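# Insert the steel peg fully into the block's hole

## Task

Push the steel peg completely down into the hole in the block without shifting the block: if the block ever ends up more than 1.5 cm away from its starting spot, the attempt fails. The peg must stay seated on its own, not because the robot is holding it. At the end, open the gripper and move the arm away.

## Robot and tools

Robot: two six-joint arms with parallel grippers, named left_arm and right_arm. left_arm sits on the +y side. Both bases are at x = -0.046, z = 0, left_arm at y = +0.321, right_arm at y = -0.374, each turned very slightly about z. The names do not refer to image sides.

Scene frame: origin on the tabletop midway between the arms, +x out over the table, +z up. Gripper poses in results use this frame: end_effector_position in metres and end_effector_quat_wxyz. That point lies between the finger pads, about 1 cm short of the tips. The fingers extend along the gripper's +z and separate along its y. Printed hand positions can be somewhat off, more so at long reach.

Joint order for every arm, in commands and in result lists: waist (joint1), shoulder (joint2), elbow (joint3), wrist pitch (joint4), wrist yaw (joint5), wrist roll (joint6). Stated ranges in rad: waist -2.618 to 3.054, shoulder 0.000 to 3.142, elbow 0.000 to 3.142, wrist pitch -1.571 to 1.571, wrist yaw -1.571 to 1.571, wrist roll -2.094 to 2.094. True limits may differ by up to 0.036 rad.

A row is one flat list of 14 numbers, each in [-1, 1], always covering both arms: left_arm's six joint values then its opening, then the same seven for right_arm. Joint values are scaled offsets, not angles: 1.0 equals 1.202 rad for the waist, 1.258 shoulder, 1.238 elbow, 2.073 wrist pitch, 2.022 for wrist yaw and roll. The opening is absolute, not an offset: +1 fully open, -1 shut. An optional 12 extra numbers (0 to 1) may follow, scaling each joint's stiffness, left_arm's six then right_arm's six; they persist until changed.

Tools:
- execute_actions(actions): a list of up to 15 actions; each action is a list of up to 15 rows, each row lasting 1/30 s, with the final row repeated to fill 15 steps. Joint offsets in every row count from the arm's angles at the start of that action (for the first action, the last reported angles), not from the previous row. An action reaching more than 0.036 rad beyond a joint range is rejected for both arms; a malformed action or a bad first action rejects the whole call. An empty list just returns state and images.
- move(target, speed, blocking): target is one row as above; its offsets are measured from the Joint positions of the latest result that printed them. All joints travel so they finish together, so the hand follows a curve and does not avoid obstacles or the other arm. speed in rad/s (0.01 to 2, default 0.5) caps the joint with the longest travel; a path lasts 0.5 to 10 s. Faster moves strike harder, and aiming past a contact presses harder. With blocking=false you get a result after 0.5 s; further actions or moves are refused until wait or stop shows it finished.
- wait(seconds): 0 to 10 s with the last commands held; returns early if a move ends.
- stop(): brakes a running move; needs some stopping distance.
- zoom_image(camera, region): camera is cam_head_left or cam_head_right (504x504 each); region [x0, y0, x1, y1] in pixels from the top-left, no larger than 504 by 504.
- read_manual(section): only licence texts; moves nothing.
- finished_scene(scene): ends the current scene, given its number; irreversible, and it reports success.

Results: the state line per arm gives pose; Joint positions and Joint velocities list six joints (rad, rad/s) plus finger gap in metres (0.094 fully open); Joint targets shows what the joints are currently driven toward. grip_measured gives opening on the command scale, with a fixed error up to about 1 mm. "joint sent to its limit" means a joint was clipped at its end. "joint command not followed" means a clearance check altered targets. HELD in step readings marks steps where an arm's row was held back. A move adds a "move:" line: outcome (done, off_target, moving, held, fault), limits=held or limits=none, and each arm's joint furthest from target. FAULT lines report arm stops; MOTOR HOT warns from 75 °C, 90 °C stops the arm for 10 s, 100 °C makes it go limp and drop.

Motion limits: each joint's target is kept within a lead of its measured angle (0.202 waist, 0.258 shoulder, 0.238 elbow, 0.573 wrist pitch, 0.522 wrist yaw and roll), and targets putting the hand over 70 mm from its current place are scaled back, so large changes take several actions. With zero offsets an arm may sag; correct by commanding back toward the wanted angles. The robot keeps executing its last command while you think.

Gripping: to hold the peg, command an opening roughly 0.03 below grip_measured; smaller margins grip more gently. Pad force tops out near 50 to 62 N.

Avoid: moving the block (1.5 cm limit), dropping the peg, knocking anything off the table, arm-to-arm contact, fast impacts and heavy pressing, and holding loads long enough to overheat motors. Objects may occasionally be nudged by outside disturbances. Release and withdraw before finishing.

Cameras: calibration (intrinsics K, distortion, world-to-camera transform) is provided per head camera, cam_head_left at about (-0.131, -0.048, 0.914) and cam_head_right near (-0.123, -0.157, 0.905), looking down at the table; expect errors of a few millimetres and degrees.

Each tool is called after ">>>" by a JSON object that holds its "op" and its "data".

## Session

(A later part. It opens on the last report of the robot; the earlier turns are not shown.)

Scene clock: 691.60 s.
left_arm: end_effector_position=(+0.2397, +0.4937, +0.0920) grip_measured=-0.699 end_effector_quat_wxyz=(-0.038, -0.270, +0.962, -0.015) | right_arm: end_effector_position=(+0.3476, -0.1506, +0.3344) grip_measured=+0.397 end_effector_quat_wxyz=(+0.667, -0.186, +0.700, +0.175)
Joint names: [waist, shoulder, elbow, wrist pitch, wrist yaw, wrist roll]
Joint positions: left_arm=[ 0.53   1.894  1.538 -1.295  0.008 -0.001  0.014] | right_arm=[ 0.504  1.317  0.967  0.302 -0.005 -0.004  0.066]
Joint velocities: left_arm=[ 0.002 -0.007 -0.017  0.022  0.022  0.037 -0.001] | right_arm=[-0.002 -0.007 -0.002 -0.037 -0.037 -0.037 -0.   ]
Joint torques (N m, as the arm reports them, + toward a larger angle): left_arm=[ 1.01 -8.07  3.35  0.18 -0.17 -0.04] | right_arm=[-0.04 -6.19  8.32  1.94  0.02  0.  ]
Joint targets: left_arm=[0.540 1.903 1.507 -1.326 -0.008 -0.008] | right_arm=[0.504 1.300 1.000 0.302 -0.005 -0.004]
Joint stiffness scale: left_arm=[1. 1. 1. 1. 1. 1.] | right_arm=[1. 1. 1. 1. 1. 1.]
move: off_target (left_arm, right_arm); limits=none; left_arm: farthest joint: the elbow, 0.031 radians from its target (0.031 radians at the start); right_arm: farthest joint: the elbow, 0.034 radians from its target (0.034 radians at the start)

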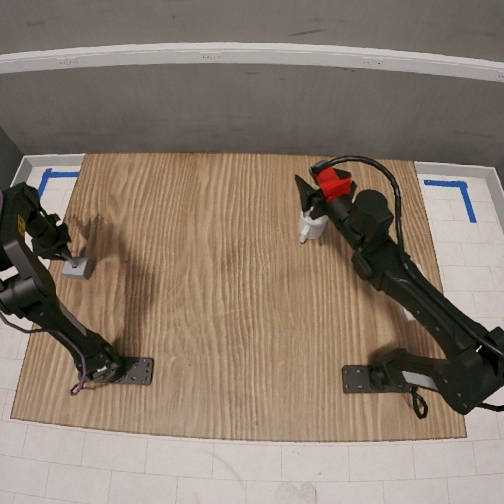

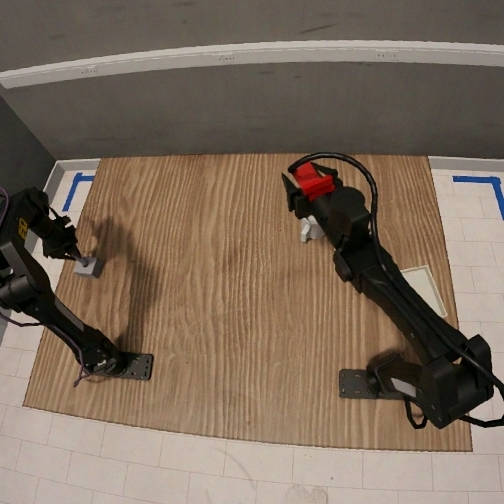

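>>> {"op": "move", "data": {"target": [0.008,0.006,0.043,-0.015,-0.008,-0.003,-0.85, 0,-0.014,0.027,0,0,0,0.4], "speed": 0.06}}

>>> {"op": "zoom_image", "data": {"camera": "cam_head_right", "region": [40, 220, 130, 310]}}

>>> {"op": "zoom_image", "data": {"camera": "cam_head_left", "region": [30, 220, 120, 310]}}

Scene clock: 701.53 s.
left_arm: end_effector_position=(+0.2382, +0.4960, +0.0937) grip_measured=-0.699 end_effector_quat_wxyz=(-0.042, -0.271, +0.962, -0.011) | right_arm: end_effector_position=(+0.3476, -0.1506, +0.3344) grip_measured=+0.397 end_effector_quat_wxyz=(+0.667, -0.186, +0.700, +0.175)
Joint names: [waist, shoulder, elbow, wrist pitch, wrist yaw, wrist roll]
Joint positions: left_arm=[ 0.533  1.899  1.55  -1.309 -0.001 -0.001  0.014] | right_arm=[ 0.504  1.317  0.967  0.302 -0.005 -0.004  0.066]
Joint velocities: left_arm=[-0.012  0.007 -0.002 -0.022 -0.007 -0.037 -0.001] | right_arm=[ 0.012 -0.012  0.007  0.007 -0.066  0.022 -0.   ]
Joint torques (N m, as the arm reports them, + toward a larger angle): left_arm=[ 0.61 -8.62  9.18  0.3  -0.05 -0.03] | right_arm=[ 0.01 -6.07  8.17  1.91 -0.03  0.01]
Joint targets: left_arm=[0.539 1.902 1.591 -1.326 -0.008 -0.008] | right_arm=[0.504 1.300 1.000 0.302 -0.005 -0.004]
Joint stiffness scale: left_arm=[1. 1. 1. 1. 1. 1.] | right_arm=[1. 1. 1. 1. 1. 1.]
move: off_target (left_arm, right_arm); limits=none; left_arm: farthest joint: the elbow, 0.041 radians from its target (0.053 radians at the start); right_arm: farthest joint: the elbow, 0.034 radians from its target (0.034 radians at the start)

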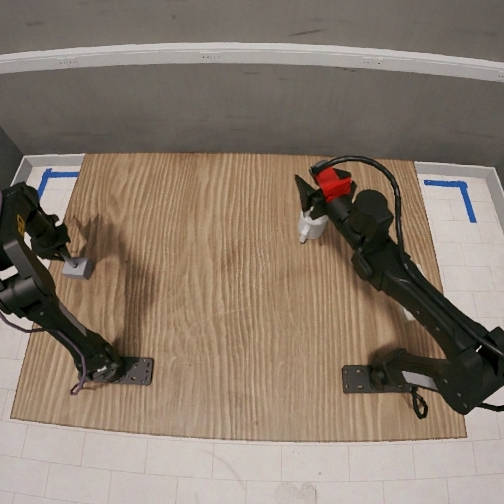

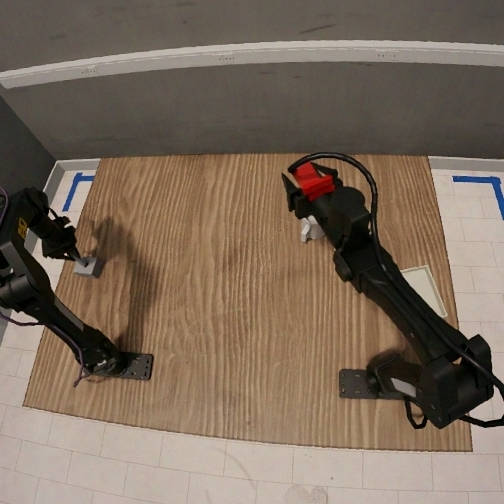

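Region (40, 220, 130, 310) of cam_head_right's 504x504 image, scaled by 5.600, with more detail than that image has.

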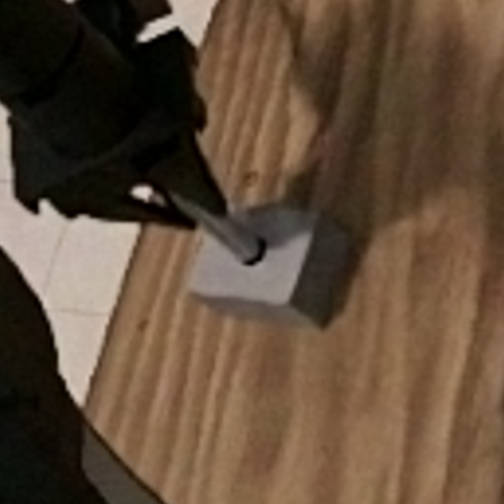

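Region (30, 220, 120, 310) of cam_head_left's 504x504 image, scaled by 5.600, with more detail than that image has.

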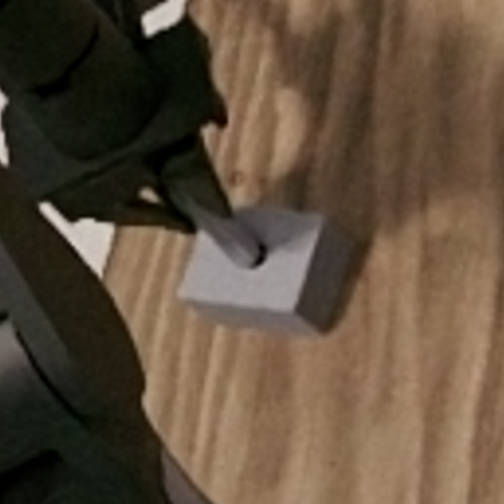

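>>> {"op": "move", "data": {"target": [0.004,0.003,-0.06,0.027,-0.003,-0.003,-0.85, 0,-0.014,0.027,0,0,0,0.4], "speed": 0.04}}

>>> {"op": "zoom_image", "data": {"camera": "cam_head_right", "region": [40, 220, 130, 310]}}

>>> {"op": "zoom_image", "data": {"camera": "cam_head_left", "region": [30, 220, 120, 310]}}

Scene clock: 719.03 s.
left_arm: end_effector_position=(+0.2378, +0.4954, +0.0809) grip_measured=-0.699 end_effector_quat_wxyz=(-0.040, -0.271, +0.962, -0.011) | right_arm: end_effector_position=(+0.3476, -0.1506, +0.3344) grip_measured=+0.397 end_effector_quat_wxyz=(+0.667, -0.186, +0.700, +0.175)
Joint names: [waist, shoulder, elbow, wrist pitch, wrist yaw, wrist roll]
Joint positions: left_arm=[ 0.533  1.899  1.499 -1.254  0.    -0.001  0.014] | right_arm=[ 0.504  1.317  0.967  0.302 -0.005 -0.004  0.066]
Joint velocities: left_arm=[ 0.007 -0.002  0.017  0.081 -0.007 -0.051 -0.   ] | right_arm=[-0.022 -0.012 -0.012 -0.022 -0.022 -0.007  0.   ]
Joint torques (N m, as the arm reports them, + toward a larger angle): left_arm=[ 0.46 -8.49  3.94  0.47 -0.07 -0.04] | right_arm=[-0.11 -6.21  8.23  1.9   0.    0.05]
Joint targets: left_arm=[0.537 1.903 1.476 -1.253 -0.007 -0.008] | right_arm=[0.504 1.300 1.000 0.302 -0.005 -0.004]
Joint stiffness scale: left_arm=[1. 1. 1. 1. 1. 1.] | right_arm=[1. 1. 1. 1. 1. 1.]
move: off_target (left_arm, right_arm); limits=none; left_arm: farthest joint: the elbow, 0.024 radians from its target (0.074 radians at the start); right_arm: farthest joint: the elbow, 0.034 radians from its target (0.034 radians at the start)

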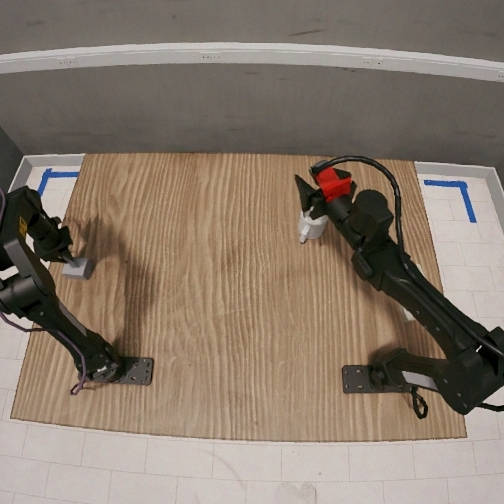

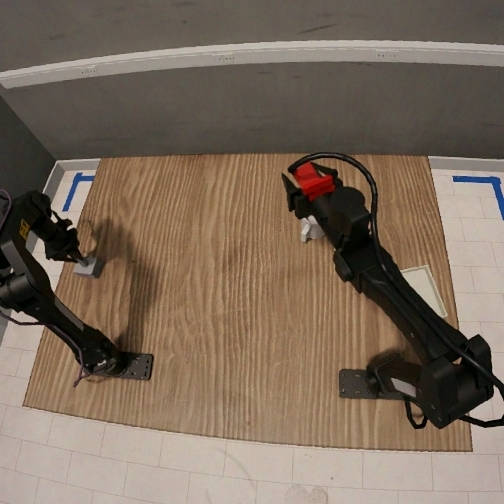

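Region (40, 220, 130, 310) of cam_head_right's 504x504 image, scaled by 5.600, with more detail than that image has.

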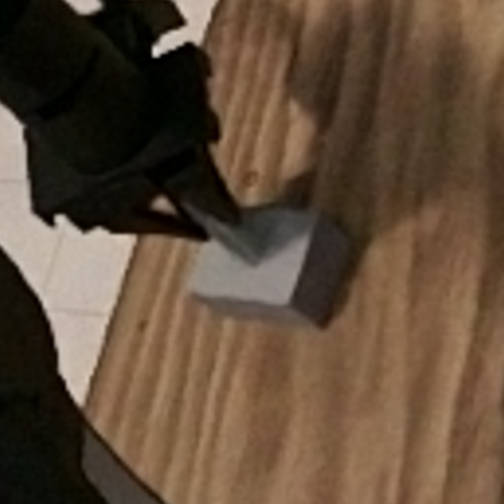

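Region (30, 220, 120, 310) of cam_head_left's 504x504 image, scaled by 5.600, with more detail than that image has.

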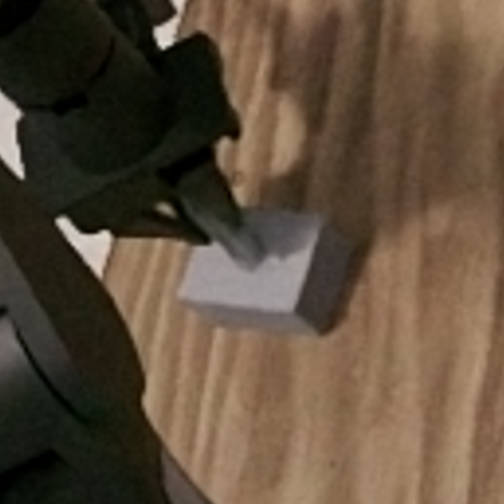

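>>> {"op": "move", "data": {"target": [0.003,0.012,-0.11,0.064,-0.003,-0.003,-0.85, 0,-0.014,0.027,0,0,0,0.4], "speed": 0.06}}

>>> {"op": "zoom_image", "data": {"camera": "cam_head_right", "region": [40, 220, 130, 310]}}

Scene clock: 733.87 s.
left_arm: end_effector_position=(+0.2363, +0.4943, +0.0739) grip_measured=-0.699 end_effector_quat_wxyz=(-0.029, -0.271, +0.962, -0.009) | right_arm: end_effector_position=(+0.3476, -0.1506, +0.3344) grip_measured=+0.397 end_effector_quat_wxyz=(+0.667, -0.186, +0.700, +0.175)
Joint names: [waist, shoulder, elbow, wrist pitch, wrist yaw, wrist roll]
Joint positions: left_arm=[ 0.533  1.876  1.443 -1.199  0.001 -0.001  0.014] | right_arm=[ 0.504  1.317  0.967  0.302 -0.005 -0.004  0.066]
Joint velocities: left_arm=[-0.017  0.007 -0.002  0.022  0.066  0.081 -0.001] | right_arm=[-0.012 -0.002 -0.022  0.007 -0.007  0.007 -0.001]
Joint torques (N m, as the arm reports them, + toward a larger angle): left_arm=[ 0.35 -5.69 -0.59  1.22 -0.07 -0.04] | right_arm=[ 0.08 -6.25  8.13  1.89  0.01  0.  ]
Joint targets: left_arm=[0.536 1.914 1.363 -1.121 -0.006 -0.008] | right_arm=[0.504 1.300 1.000 0.302 -0.005 -0.004]
Joint stiffness scale: left_arm=[1. 1. 1. 1. 1. 1.] | right_arm=[1. 1. 1. 1. 1. 1.]
move: off_target (left_arm, right_arm); limits=none; left_arm: farthest joint: the elbow, 0.080 radians from its target (0.136 radians at the start); right_arm: farthest joint: the elbow, 0.034 radians from its target (0.034 radians at the start)

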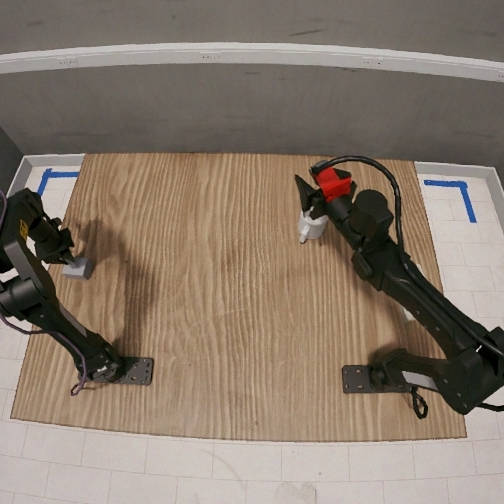

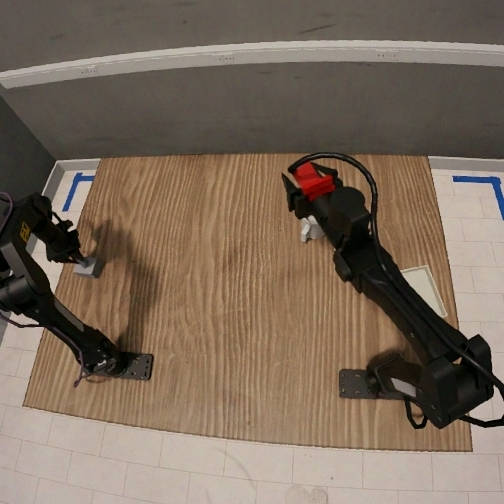

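Region (40, 220, 130, 310) of cam_head_right's 504x504 image, scaled by 5.600, with more detail than that image has.

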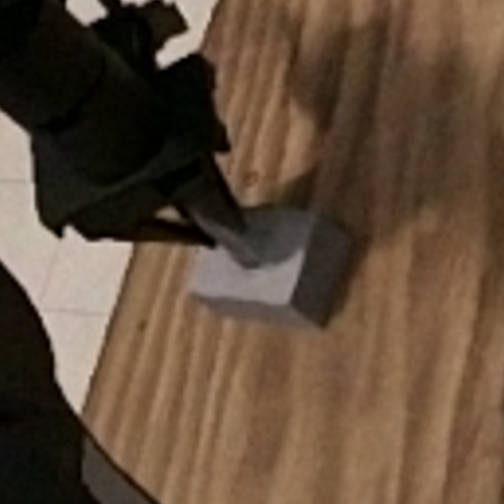

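>>> {"op": "move", "data": {"target": [0,0,0,0,0,0,-0.2, 0,-0.014,0.027,0,0,0,0.4], "speed": 0.1}}

>>> {"op": "zoom_image", "data": {"camera": "cam_head_right", "region": [40, 220, 130, 310]}}

>>> {"op": "zoom_image", "data": {"camera": "cam_head_left", "region": [30, 220, 120, 310]}}

Scene clock: 743.40 s.
left_arm: end_effector_position=(+0.2361, +0.4942, +0.0742) grip_measured=-0.202 end_effector_quat_wxyz=(-0.030, -0.271, +0.962, -0.009) | right_arm: end_effector_position=(+0.3476, -0.1506, +0.3344) grip_measured=+0.397 end_effector_quat_wxyz=(+0.667, -0.186, +0.700, +0.175)
Joint names: [waist, shoulder, elbow, wrist pitch, wrist yaw, wrist roll]
Joint positions: left_arm=[ 0.533  1.876  1.443 -1.2    0.001 -0.001  0.037] | right_arm=[ 0.504  1.317  0.967  0.302 -0.005 -0.004  0.066]
Joint velocities: left_arm=[ 0.012  0.002 -0.007 -0.037  0.081  0.022 -0.   ] | right_arm=[ 0.027  0.007 -0.012  0.022 -0.007 -0.051  0.001]
Joint torques (N m, as the arm reports them, + toward a larger angle): left_arm=[ 0.02 -8.51  5.82  0.51  0.01  0.03] | right_arm=[-0.03 -5.94  8.21  1.88  0.02 -0.01]
Joint targets: left_arm=[0.533 1.876 1.443 -1.199 0.001 -0.001] | right_arm=[0.504 1.300 1.000 0.302 -0.005 -0.004]
Joint stiffness scale: left_arm=[1. 1. 1. 1. 1. 1.] | right_arm=[1. 1. 1. 1. 1. 1.]
move: off_target (right_arm); limits=none; left_arm: farthest joint: the wrist pitch, 0.001 radians from its target (0.000 radians at the start); right_arm: farthest joint: the elbow, 0.034 radians from its target (0.034 radians at the start)

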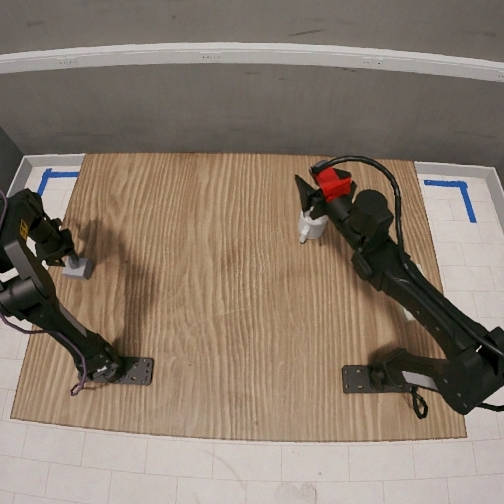

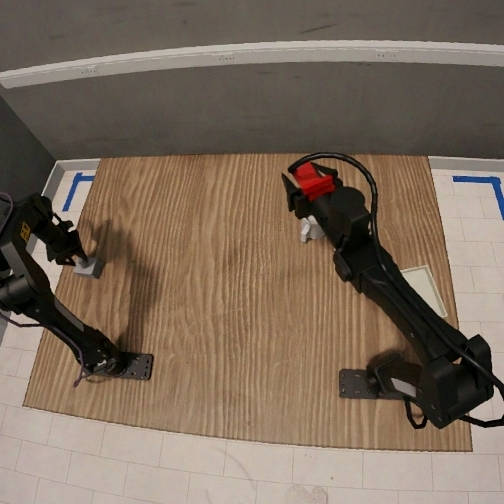

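Region (40, 220, 130, 310) of cam_head_right's 504x504 image, scaled by 5.600, with more detail than that image has.

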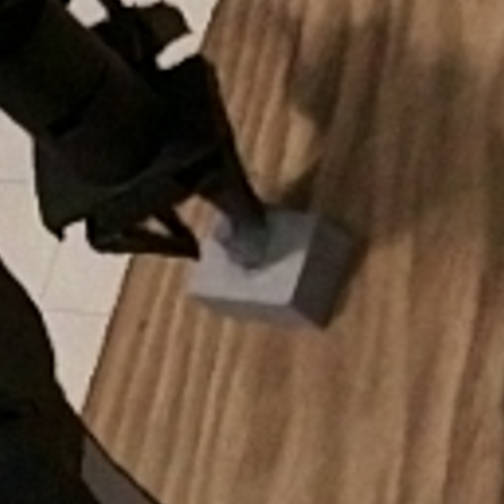

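Region (30, 220, 120, 310) of cam_head_left's 504x504 image, scaled by 5.600, with more detail than that image has.

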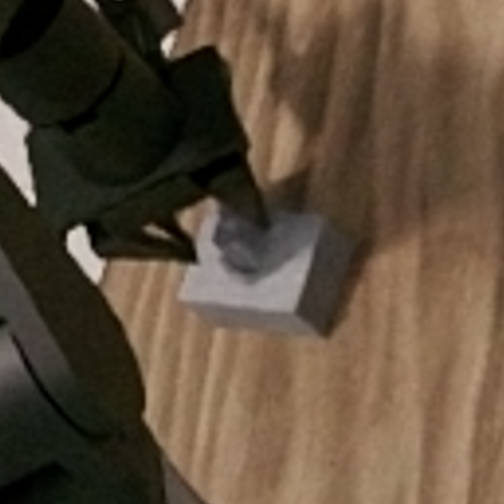

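>>> {"op": "execute_actions", "data": {"actions": []}}

Scene clock: 770.20 s.
left_arm: end_effector_position=(+0.2361, +0.4942, +0.0742) grip_measured=-0.202 end_effector_quat_wxyz=(-0.030, -0.271, +0.962, -0.009) | right_arm: end_effector_position=(+0.3476, -0.1506, +0.3344) grip_measured=+0.397 end_effector_quat_wxyz=(+0.667, -0.186, +0.700, +0.175)
Joint names: [waist, shoulder, elbow, wrist pitch, wrist yaw, wrist roll]
Joint positions: left_arm=[ 0.533  1.876  1.443 -1.2    0.001 -0.001  0.037] | right_arm=[ 0.504  1.317  0.967  0.302 -0.005 -0.004  0.066]
Joint velocities: left_arm=[ 0.012 -0.017 -0.012 -0.007  0.037 -0.081  0.   ] | right_arm=[-0.012 -0.002 -0.017  0.022  0.022 -0.007 -0.   ]
Joint torques (N m, as the arm reports them, + toward a larger angle): left_arm=[ 0.02 -8.56  5.84  0.49  0.01  0.03] | right_arm=[-0.09 -6.15  8.21  1.89 -0.03  0.03]
Joint targets: left_arm=[0.533 1.876 1.443 -1.199 0.001 -0.001] | right_arm=[0.504 1.300 1.000 0.302 -0.005 -0.004]
Joint stiffness scale: left_arm=[1. 1. 1. 1. 1. 1.] | right_arm=[1. 1. 1. 1. 1. 1.]

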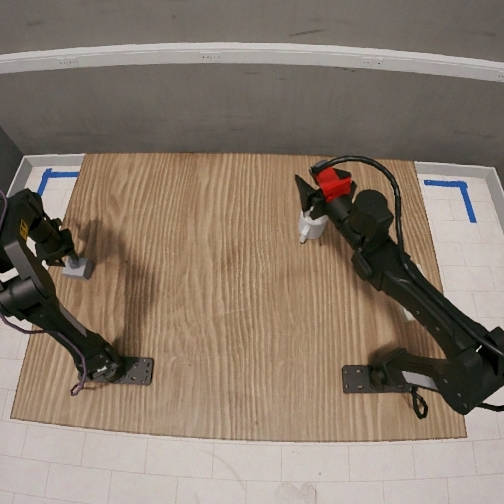

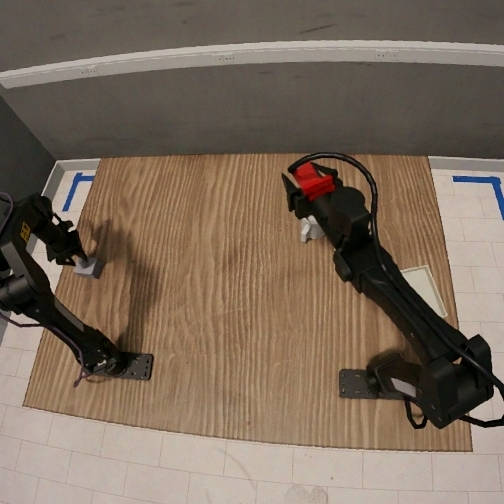

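>>> {"op": "move", "data": {"target": [0,-0.03,0.225,-0.131,0,0,-0.2, 0,-0.014,0.027,0,0,0,0.4], "speed": 0.2}}

>>> {"op": "zoom_image", "data": {"camera": "cam_head_right", "region": [40, 210, 140, 310]}}

>>> {"op": "zoom_image", "data": {"camera": "cam_head_left", "region": [30, 210, 130, 310]}}

Scene clock: 786.50 s.
left_arm: end_effector_position=(+0.2366, +0.4945, +0.1400) grip_measured=-0.202 end_effector_quat_wxyz=(-0.029, -0.271, +0.962, -0.009) | right_arm: end_effector_position=(+0.3476, -0.1506, +0.3344) grip_measured=+0.397 end_effector_quat_wxyz=(+0.667, -0.186, +0.700, +0.175)
Joint names: [waist, shoulder, elbow, wrist pitch, wrist yaw, wrist roll]
Joint positions: left_arm=[ 0.533  1.861  1.686 -1.457  0.001 -0.001  0.037] | right_arm=[ 0.504  1.317  0.967  0.302 -0.005 -0.004  0.066]
Joint velocities: left_arm=[-0.012  0.007 -0.007 -0.037 -0.066  0.051 -0.   ] | right_arm=[-0.007 -0.002 -0.002  0.081  0.022  0.022 -0.   ]
Joint torques (N m, as the arm reports them, + toward a larger angle): left_arm=[  0.01 -10.29   8.76   0.34   0.02   0.01] | right_arm=[-0.08 -6.05  8.28  1.93 -0.01  0.04]
Joint targets: left_arm=[0.533 1.838 1.721 -1.471 0.001 -0.001] | right_arm=[0.504 1.300 1.000 0.302 -0.005 -0.004]
Joint stiffness scale: left_arm=[1. 1. 1. 1. 1. 1.] | right_arm=[1. 1. 1. 1. 1. 1.]
move: off_target (left_arm, right_arm); limits=none; left_arm: farthest joint: the elbow, 0.035 radians from its target (0.279 radians at the start); right_arm: farthest joint: the elbow, 0.034 radians from its target (0.034 radians at the start)

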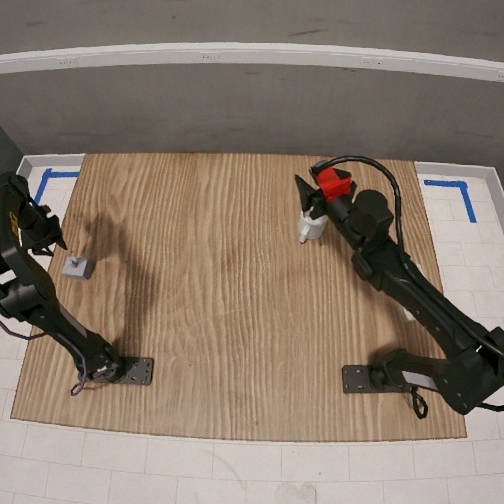

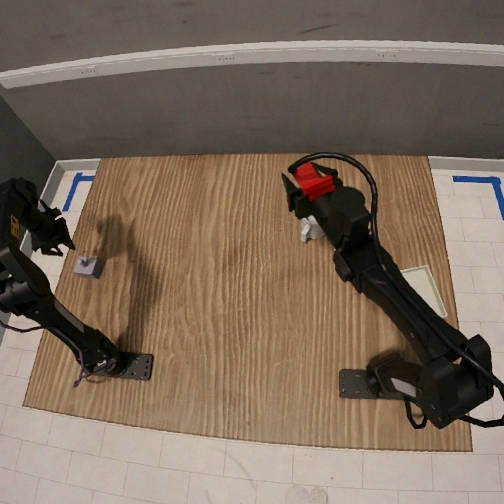

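Region (40, 210, 140, 310) of cam_head_right's 504x504 image, scaled by 5.040, with more detail than that image has.

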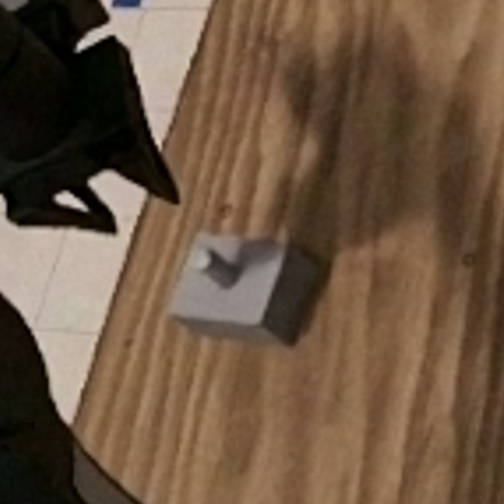

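Region (30, 210, 130, 310) of cam_head_left's 504x504 image, scaled by 5.040, with more detail than that image has.

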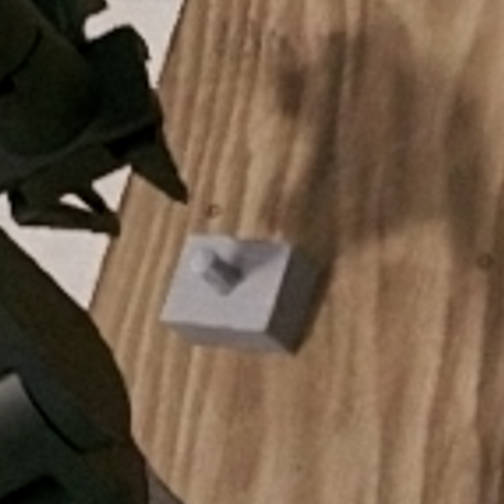

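>>> {"op": "move", "data": {"target": [0,0.007,-0.169,0.102,0,0,-1, 0,-0.014,0.027,0,0,0,0.4], "speed": 0.1}}

>>> {"op": "zoom_image", "data": {"camera": "cam_head_right", "region": [40, 210, 140, 310]}}

Scene clock: 806.87 s.
left_arm: end_effector_position=(+0.2365, +0.4944, +0.0920) grip_measured=-0.997 end_effector_quat_wxyz=(-0.027, -0.271, +0.962, -0.008) | right_arm: end_effector_position=(+0.3476, -0.1506, +0.3344) grip_measured=+0.397 end_effector_quat_wxyz=(+0.667, -0.186, +0.700, +0.175)
Joint names: [waist, shoulder, elbow, wrist pitch, wrist yaw, wrist roll]
Joint positions: left_arm=[ 0.533  1.861  1.496 -1.261  0.001 -0.001  0.   ] | right_arm=[ 0.504  1.317  0.967  0.302 -0.005 -0.004  0.066]
Joint velocities: left_arm=[ 0.022 -0.012 -0.017 -0.022  0.022  0.007 -0.   ] | right_arm=[-0.007  0.007 -0.017 -0.11   0.022 -0.037  0.001]
Joint torques (N m, as the arm reports them, + toward a larger angle): left_arm=[ 0.05 -7.82  4.35  0.67  0.01  0.01] | right_arm=[ 0.   -6.13  8.22  1.89  0.05  0.01]
Joint targets: left_arm=[0.533 1.870 1.477 -1.246 0.001 -0.001] | right_arm=[0.504 1.300 1.000 0.302 -0.005 -0.004]
Joint stiffness scale: left_arm=[1. 1. 1. 1. 1. 1.] | right_arm=[1. 1. 1. 1. 1. 1.]
move: off_target (right_arm); limits=none; left_arm: farthest joint: the elbow, 0.019 radians from its target (0.209 radians at the start); right_arm: farthest joint: the elbow, 0.034 radians from its target (0.034 radians at the start)

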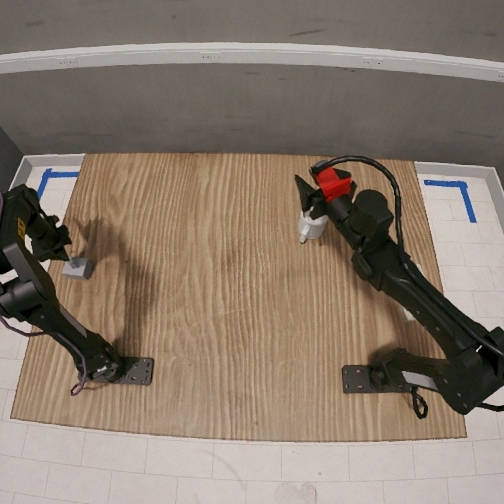

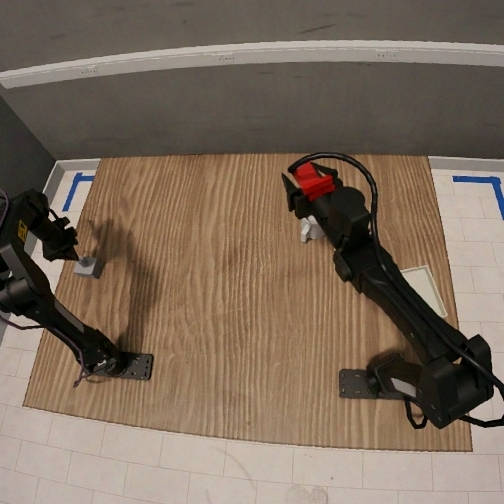

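Region (40, 210, 140, 310) of cam_head_right's 504x504 image, scaled by 5.040, with more detail than that image has.

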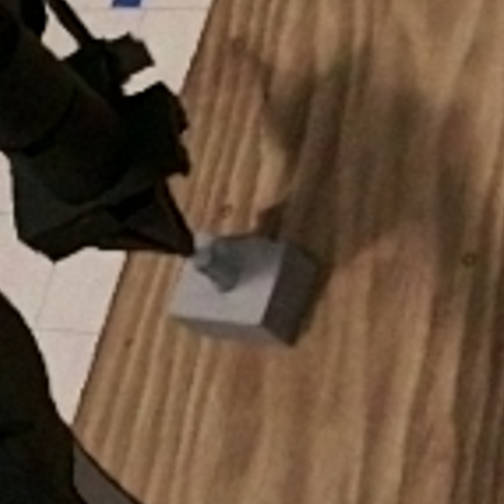

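>>> {"op": "move", "data": {"target": [0,0.015,-0.048,0.03,0,0,-1, 0,-0.014,0.027,0,0,0,0.4], "speed": 0.04}}

>>> {"op": "zoom_image", "data": {"camera": "cam_head_right", "region": [40, 210, 140, 310]}}

Scene clock: 817.27 s.
left_arm: end_effector_position=(+0.2372, +0.4948, +0.0824) grip_measured=-0.997 end_effector_quat_wxyz=(-0.026, -0.271, +0.962, -0.008) | right_arm: end_effector_position=(+0.3476, -0.1506, +0.3344) grip_measured=+0.397 end_effector_quat_wxyz=(+0.667, -0.186, +0.700, +0.175)
Joint names: [waist, shoulder, elbow, wrist pitch, wrist yaw, wrist roll]
Joint positions: left_arm=[ 0.533  1.867  1.465 -1.223  0.001 -0.001  0.   ] | right_arm=[ 0.504  1.317  0.967  0.302 -0.005 -0.004  0.066]
Joint velocities: left_arm=[-0.017 -0.017 -0.007 -0.051 -0.081  0.037 -0.   ] | right_arm=[-0.022  0.002  0.002 -0.022 -0.022  0.007  0.001]
Joint torques (N m, as the arm reports them, + toward a larger angle): left_arm=[ 0.03 -7.57  3.54  0.73  0.01  0.02] | right_arm=[ 0.2  -6.03  8.18  1.89  0.    0.01]
Joint targets: left_arm=[0.533 1.880 1.437 -1.199 0.001 -0.001] | right_arm=[0.504 1.300 1.000 0.302 -0.005 -0.004]
Joint stiffness scale: left_arm=[1. 1. 1. 1. 1. 1.] | right_arm=[1. 1. 1. 1. 1. 1.]
move: off_target (left_arm, right_arm); limits=none; left_arm: farthest joint: the elbow, 0.029 radians from its target (0.059 radians at the start); right_arm: farthest joint: the elbow, 0.034 radians from its target (0.034 radians at the start)

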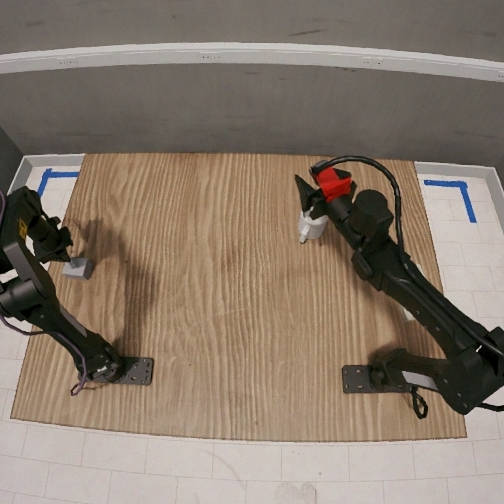

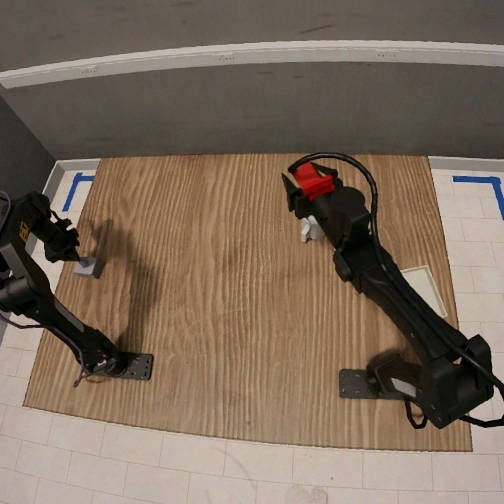

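Region (40, 210, 140, 310) of cam_head_right's 504x504 image, scaled by 5.040, with more detail than that image has.

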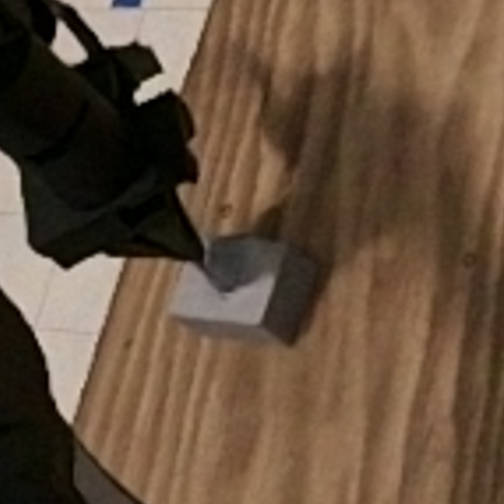

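>>> {"op": "move", "data": {"target": [0,-0.03,0.21,-0.12,0,0,0.5, 0,-0.014,0.027,0,0,0,0.4], "speed": 0.3}}

>>> {"op": "zoom_image", "data": {"camera": "cam_head_right", "region": [40, 210, 140, 310]}}

Scene clock: 831.83 s.
left_arm: end_effector_position=(+0.2373, +0.4949, +0.1442) grip_measured=+0.498 end_effector_quat_wxyz=(-0.022, -0.271, +0.962, -0.007) | right_arm: end_effector_position=(+0.3476, -0.1506, +0.3344) grip_measured=+0.397 end_effector_quat_wxyz=(+0.667, -0.186, +0.700, +0.175)
Joint names: [waist, shoulder, elbow, wrist pitch, wrist yaw, wrist roll]
Joint positions: left_arm=[ 0.533  1.851  1.691 -1.457  0.001 -0.001  0.07 ] | right_arm=[ 0.504  1.317  0.967  0.302 -0.005 -0.004  0.066]
Joint velocities: left_arm=[ 0.002 -0.002 -0.007 -0.066 -0.051  0.066  0.   ] | right_arm=[ 0.002 -0.017  0.002  0.022  0.007  0.007 -0.001]
Joint torques (N m, as the arm reports them, + toward a larger angle): left_arm=[  0.01 -10.08   8.83   0.42   0.01   0.02] | right_arm=[ 0.03 -6.19  7.99  1.89 -0.04  0.04]
Joint targets: left_arm=[0.533 1.830 1.725 -1.471 0.001 -0.001] | right_arm=[0.504 1.300 1.000 0.302 -0.005 -0.004]
Joint stiffness scale: left_arm=[1. 1. 1. 1. 1. 1.] | right_arm=[1. 1. 1. 1. 1. 1.]
move: off_target (left_arm, right_arm); limits=none; left_arm: farthest joint: the elbow, 0.034 radians from its target (0.260 radians at the start); right_arm: farthest joint: the elbow, 0.034 radians from its target (0.034 radians at the start)

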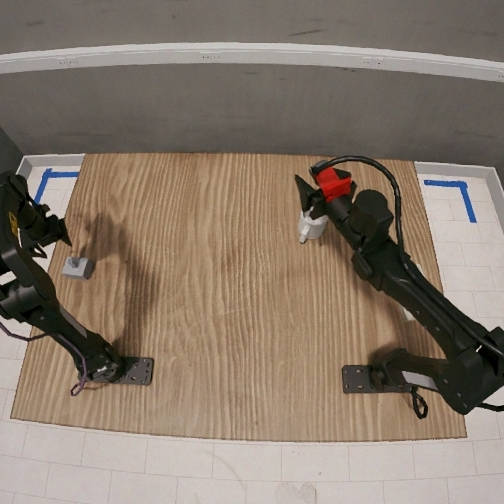

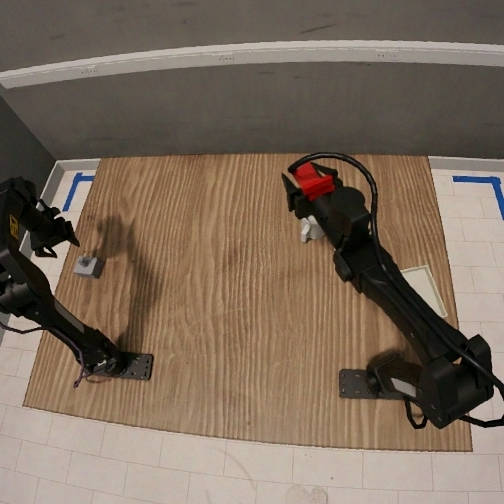

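Region (40, 210, 140, 310) of cam_head_right's 504x504 image, scaled by 5.040, with more detail than that image has.

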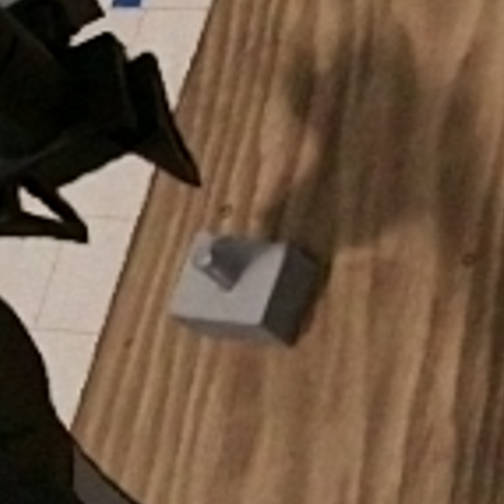

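>>> {"op": "finished_scene", "data": {"scene": 1}}

The scene is finished: the task was done.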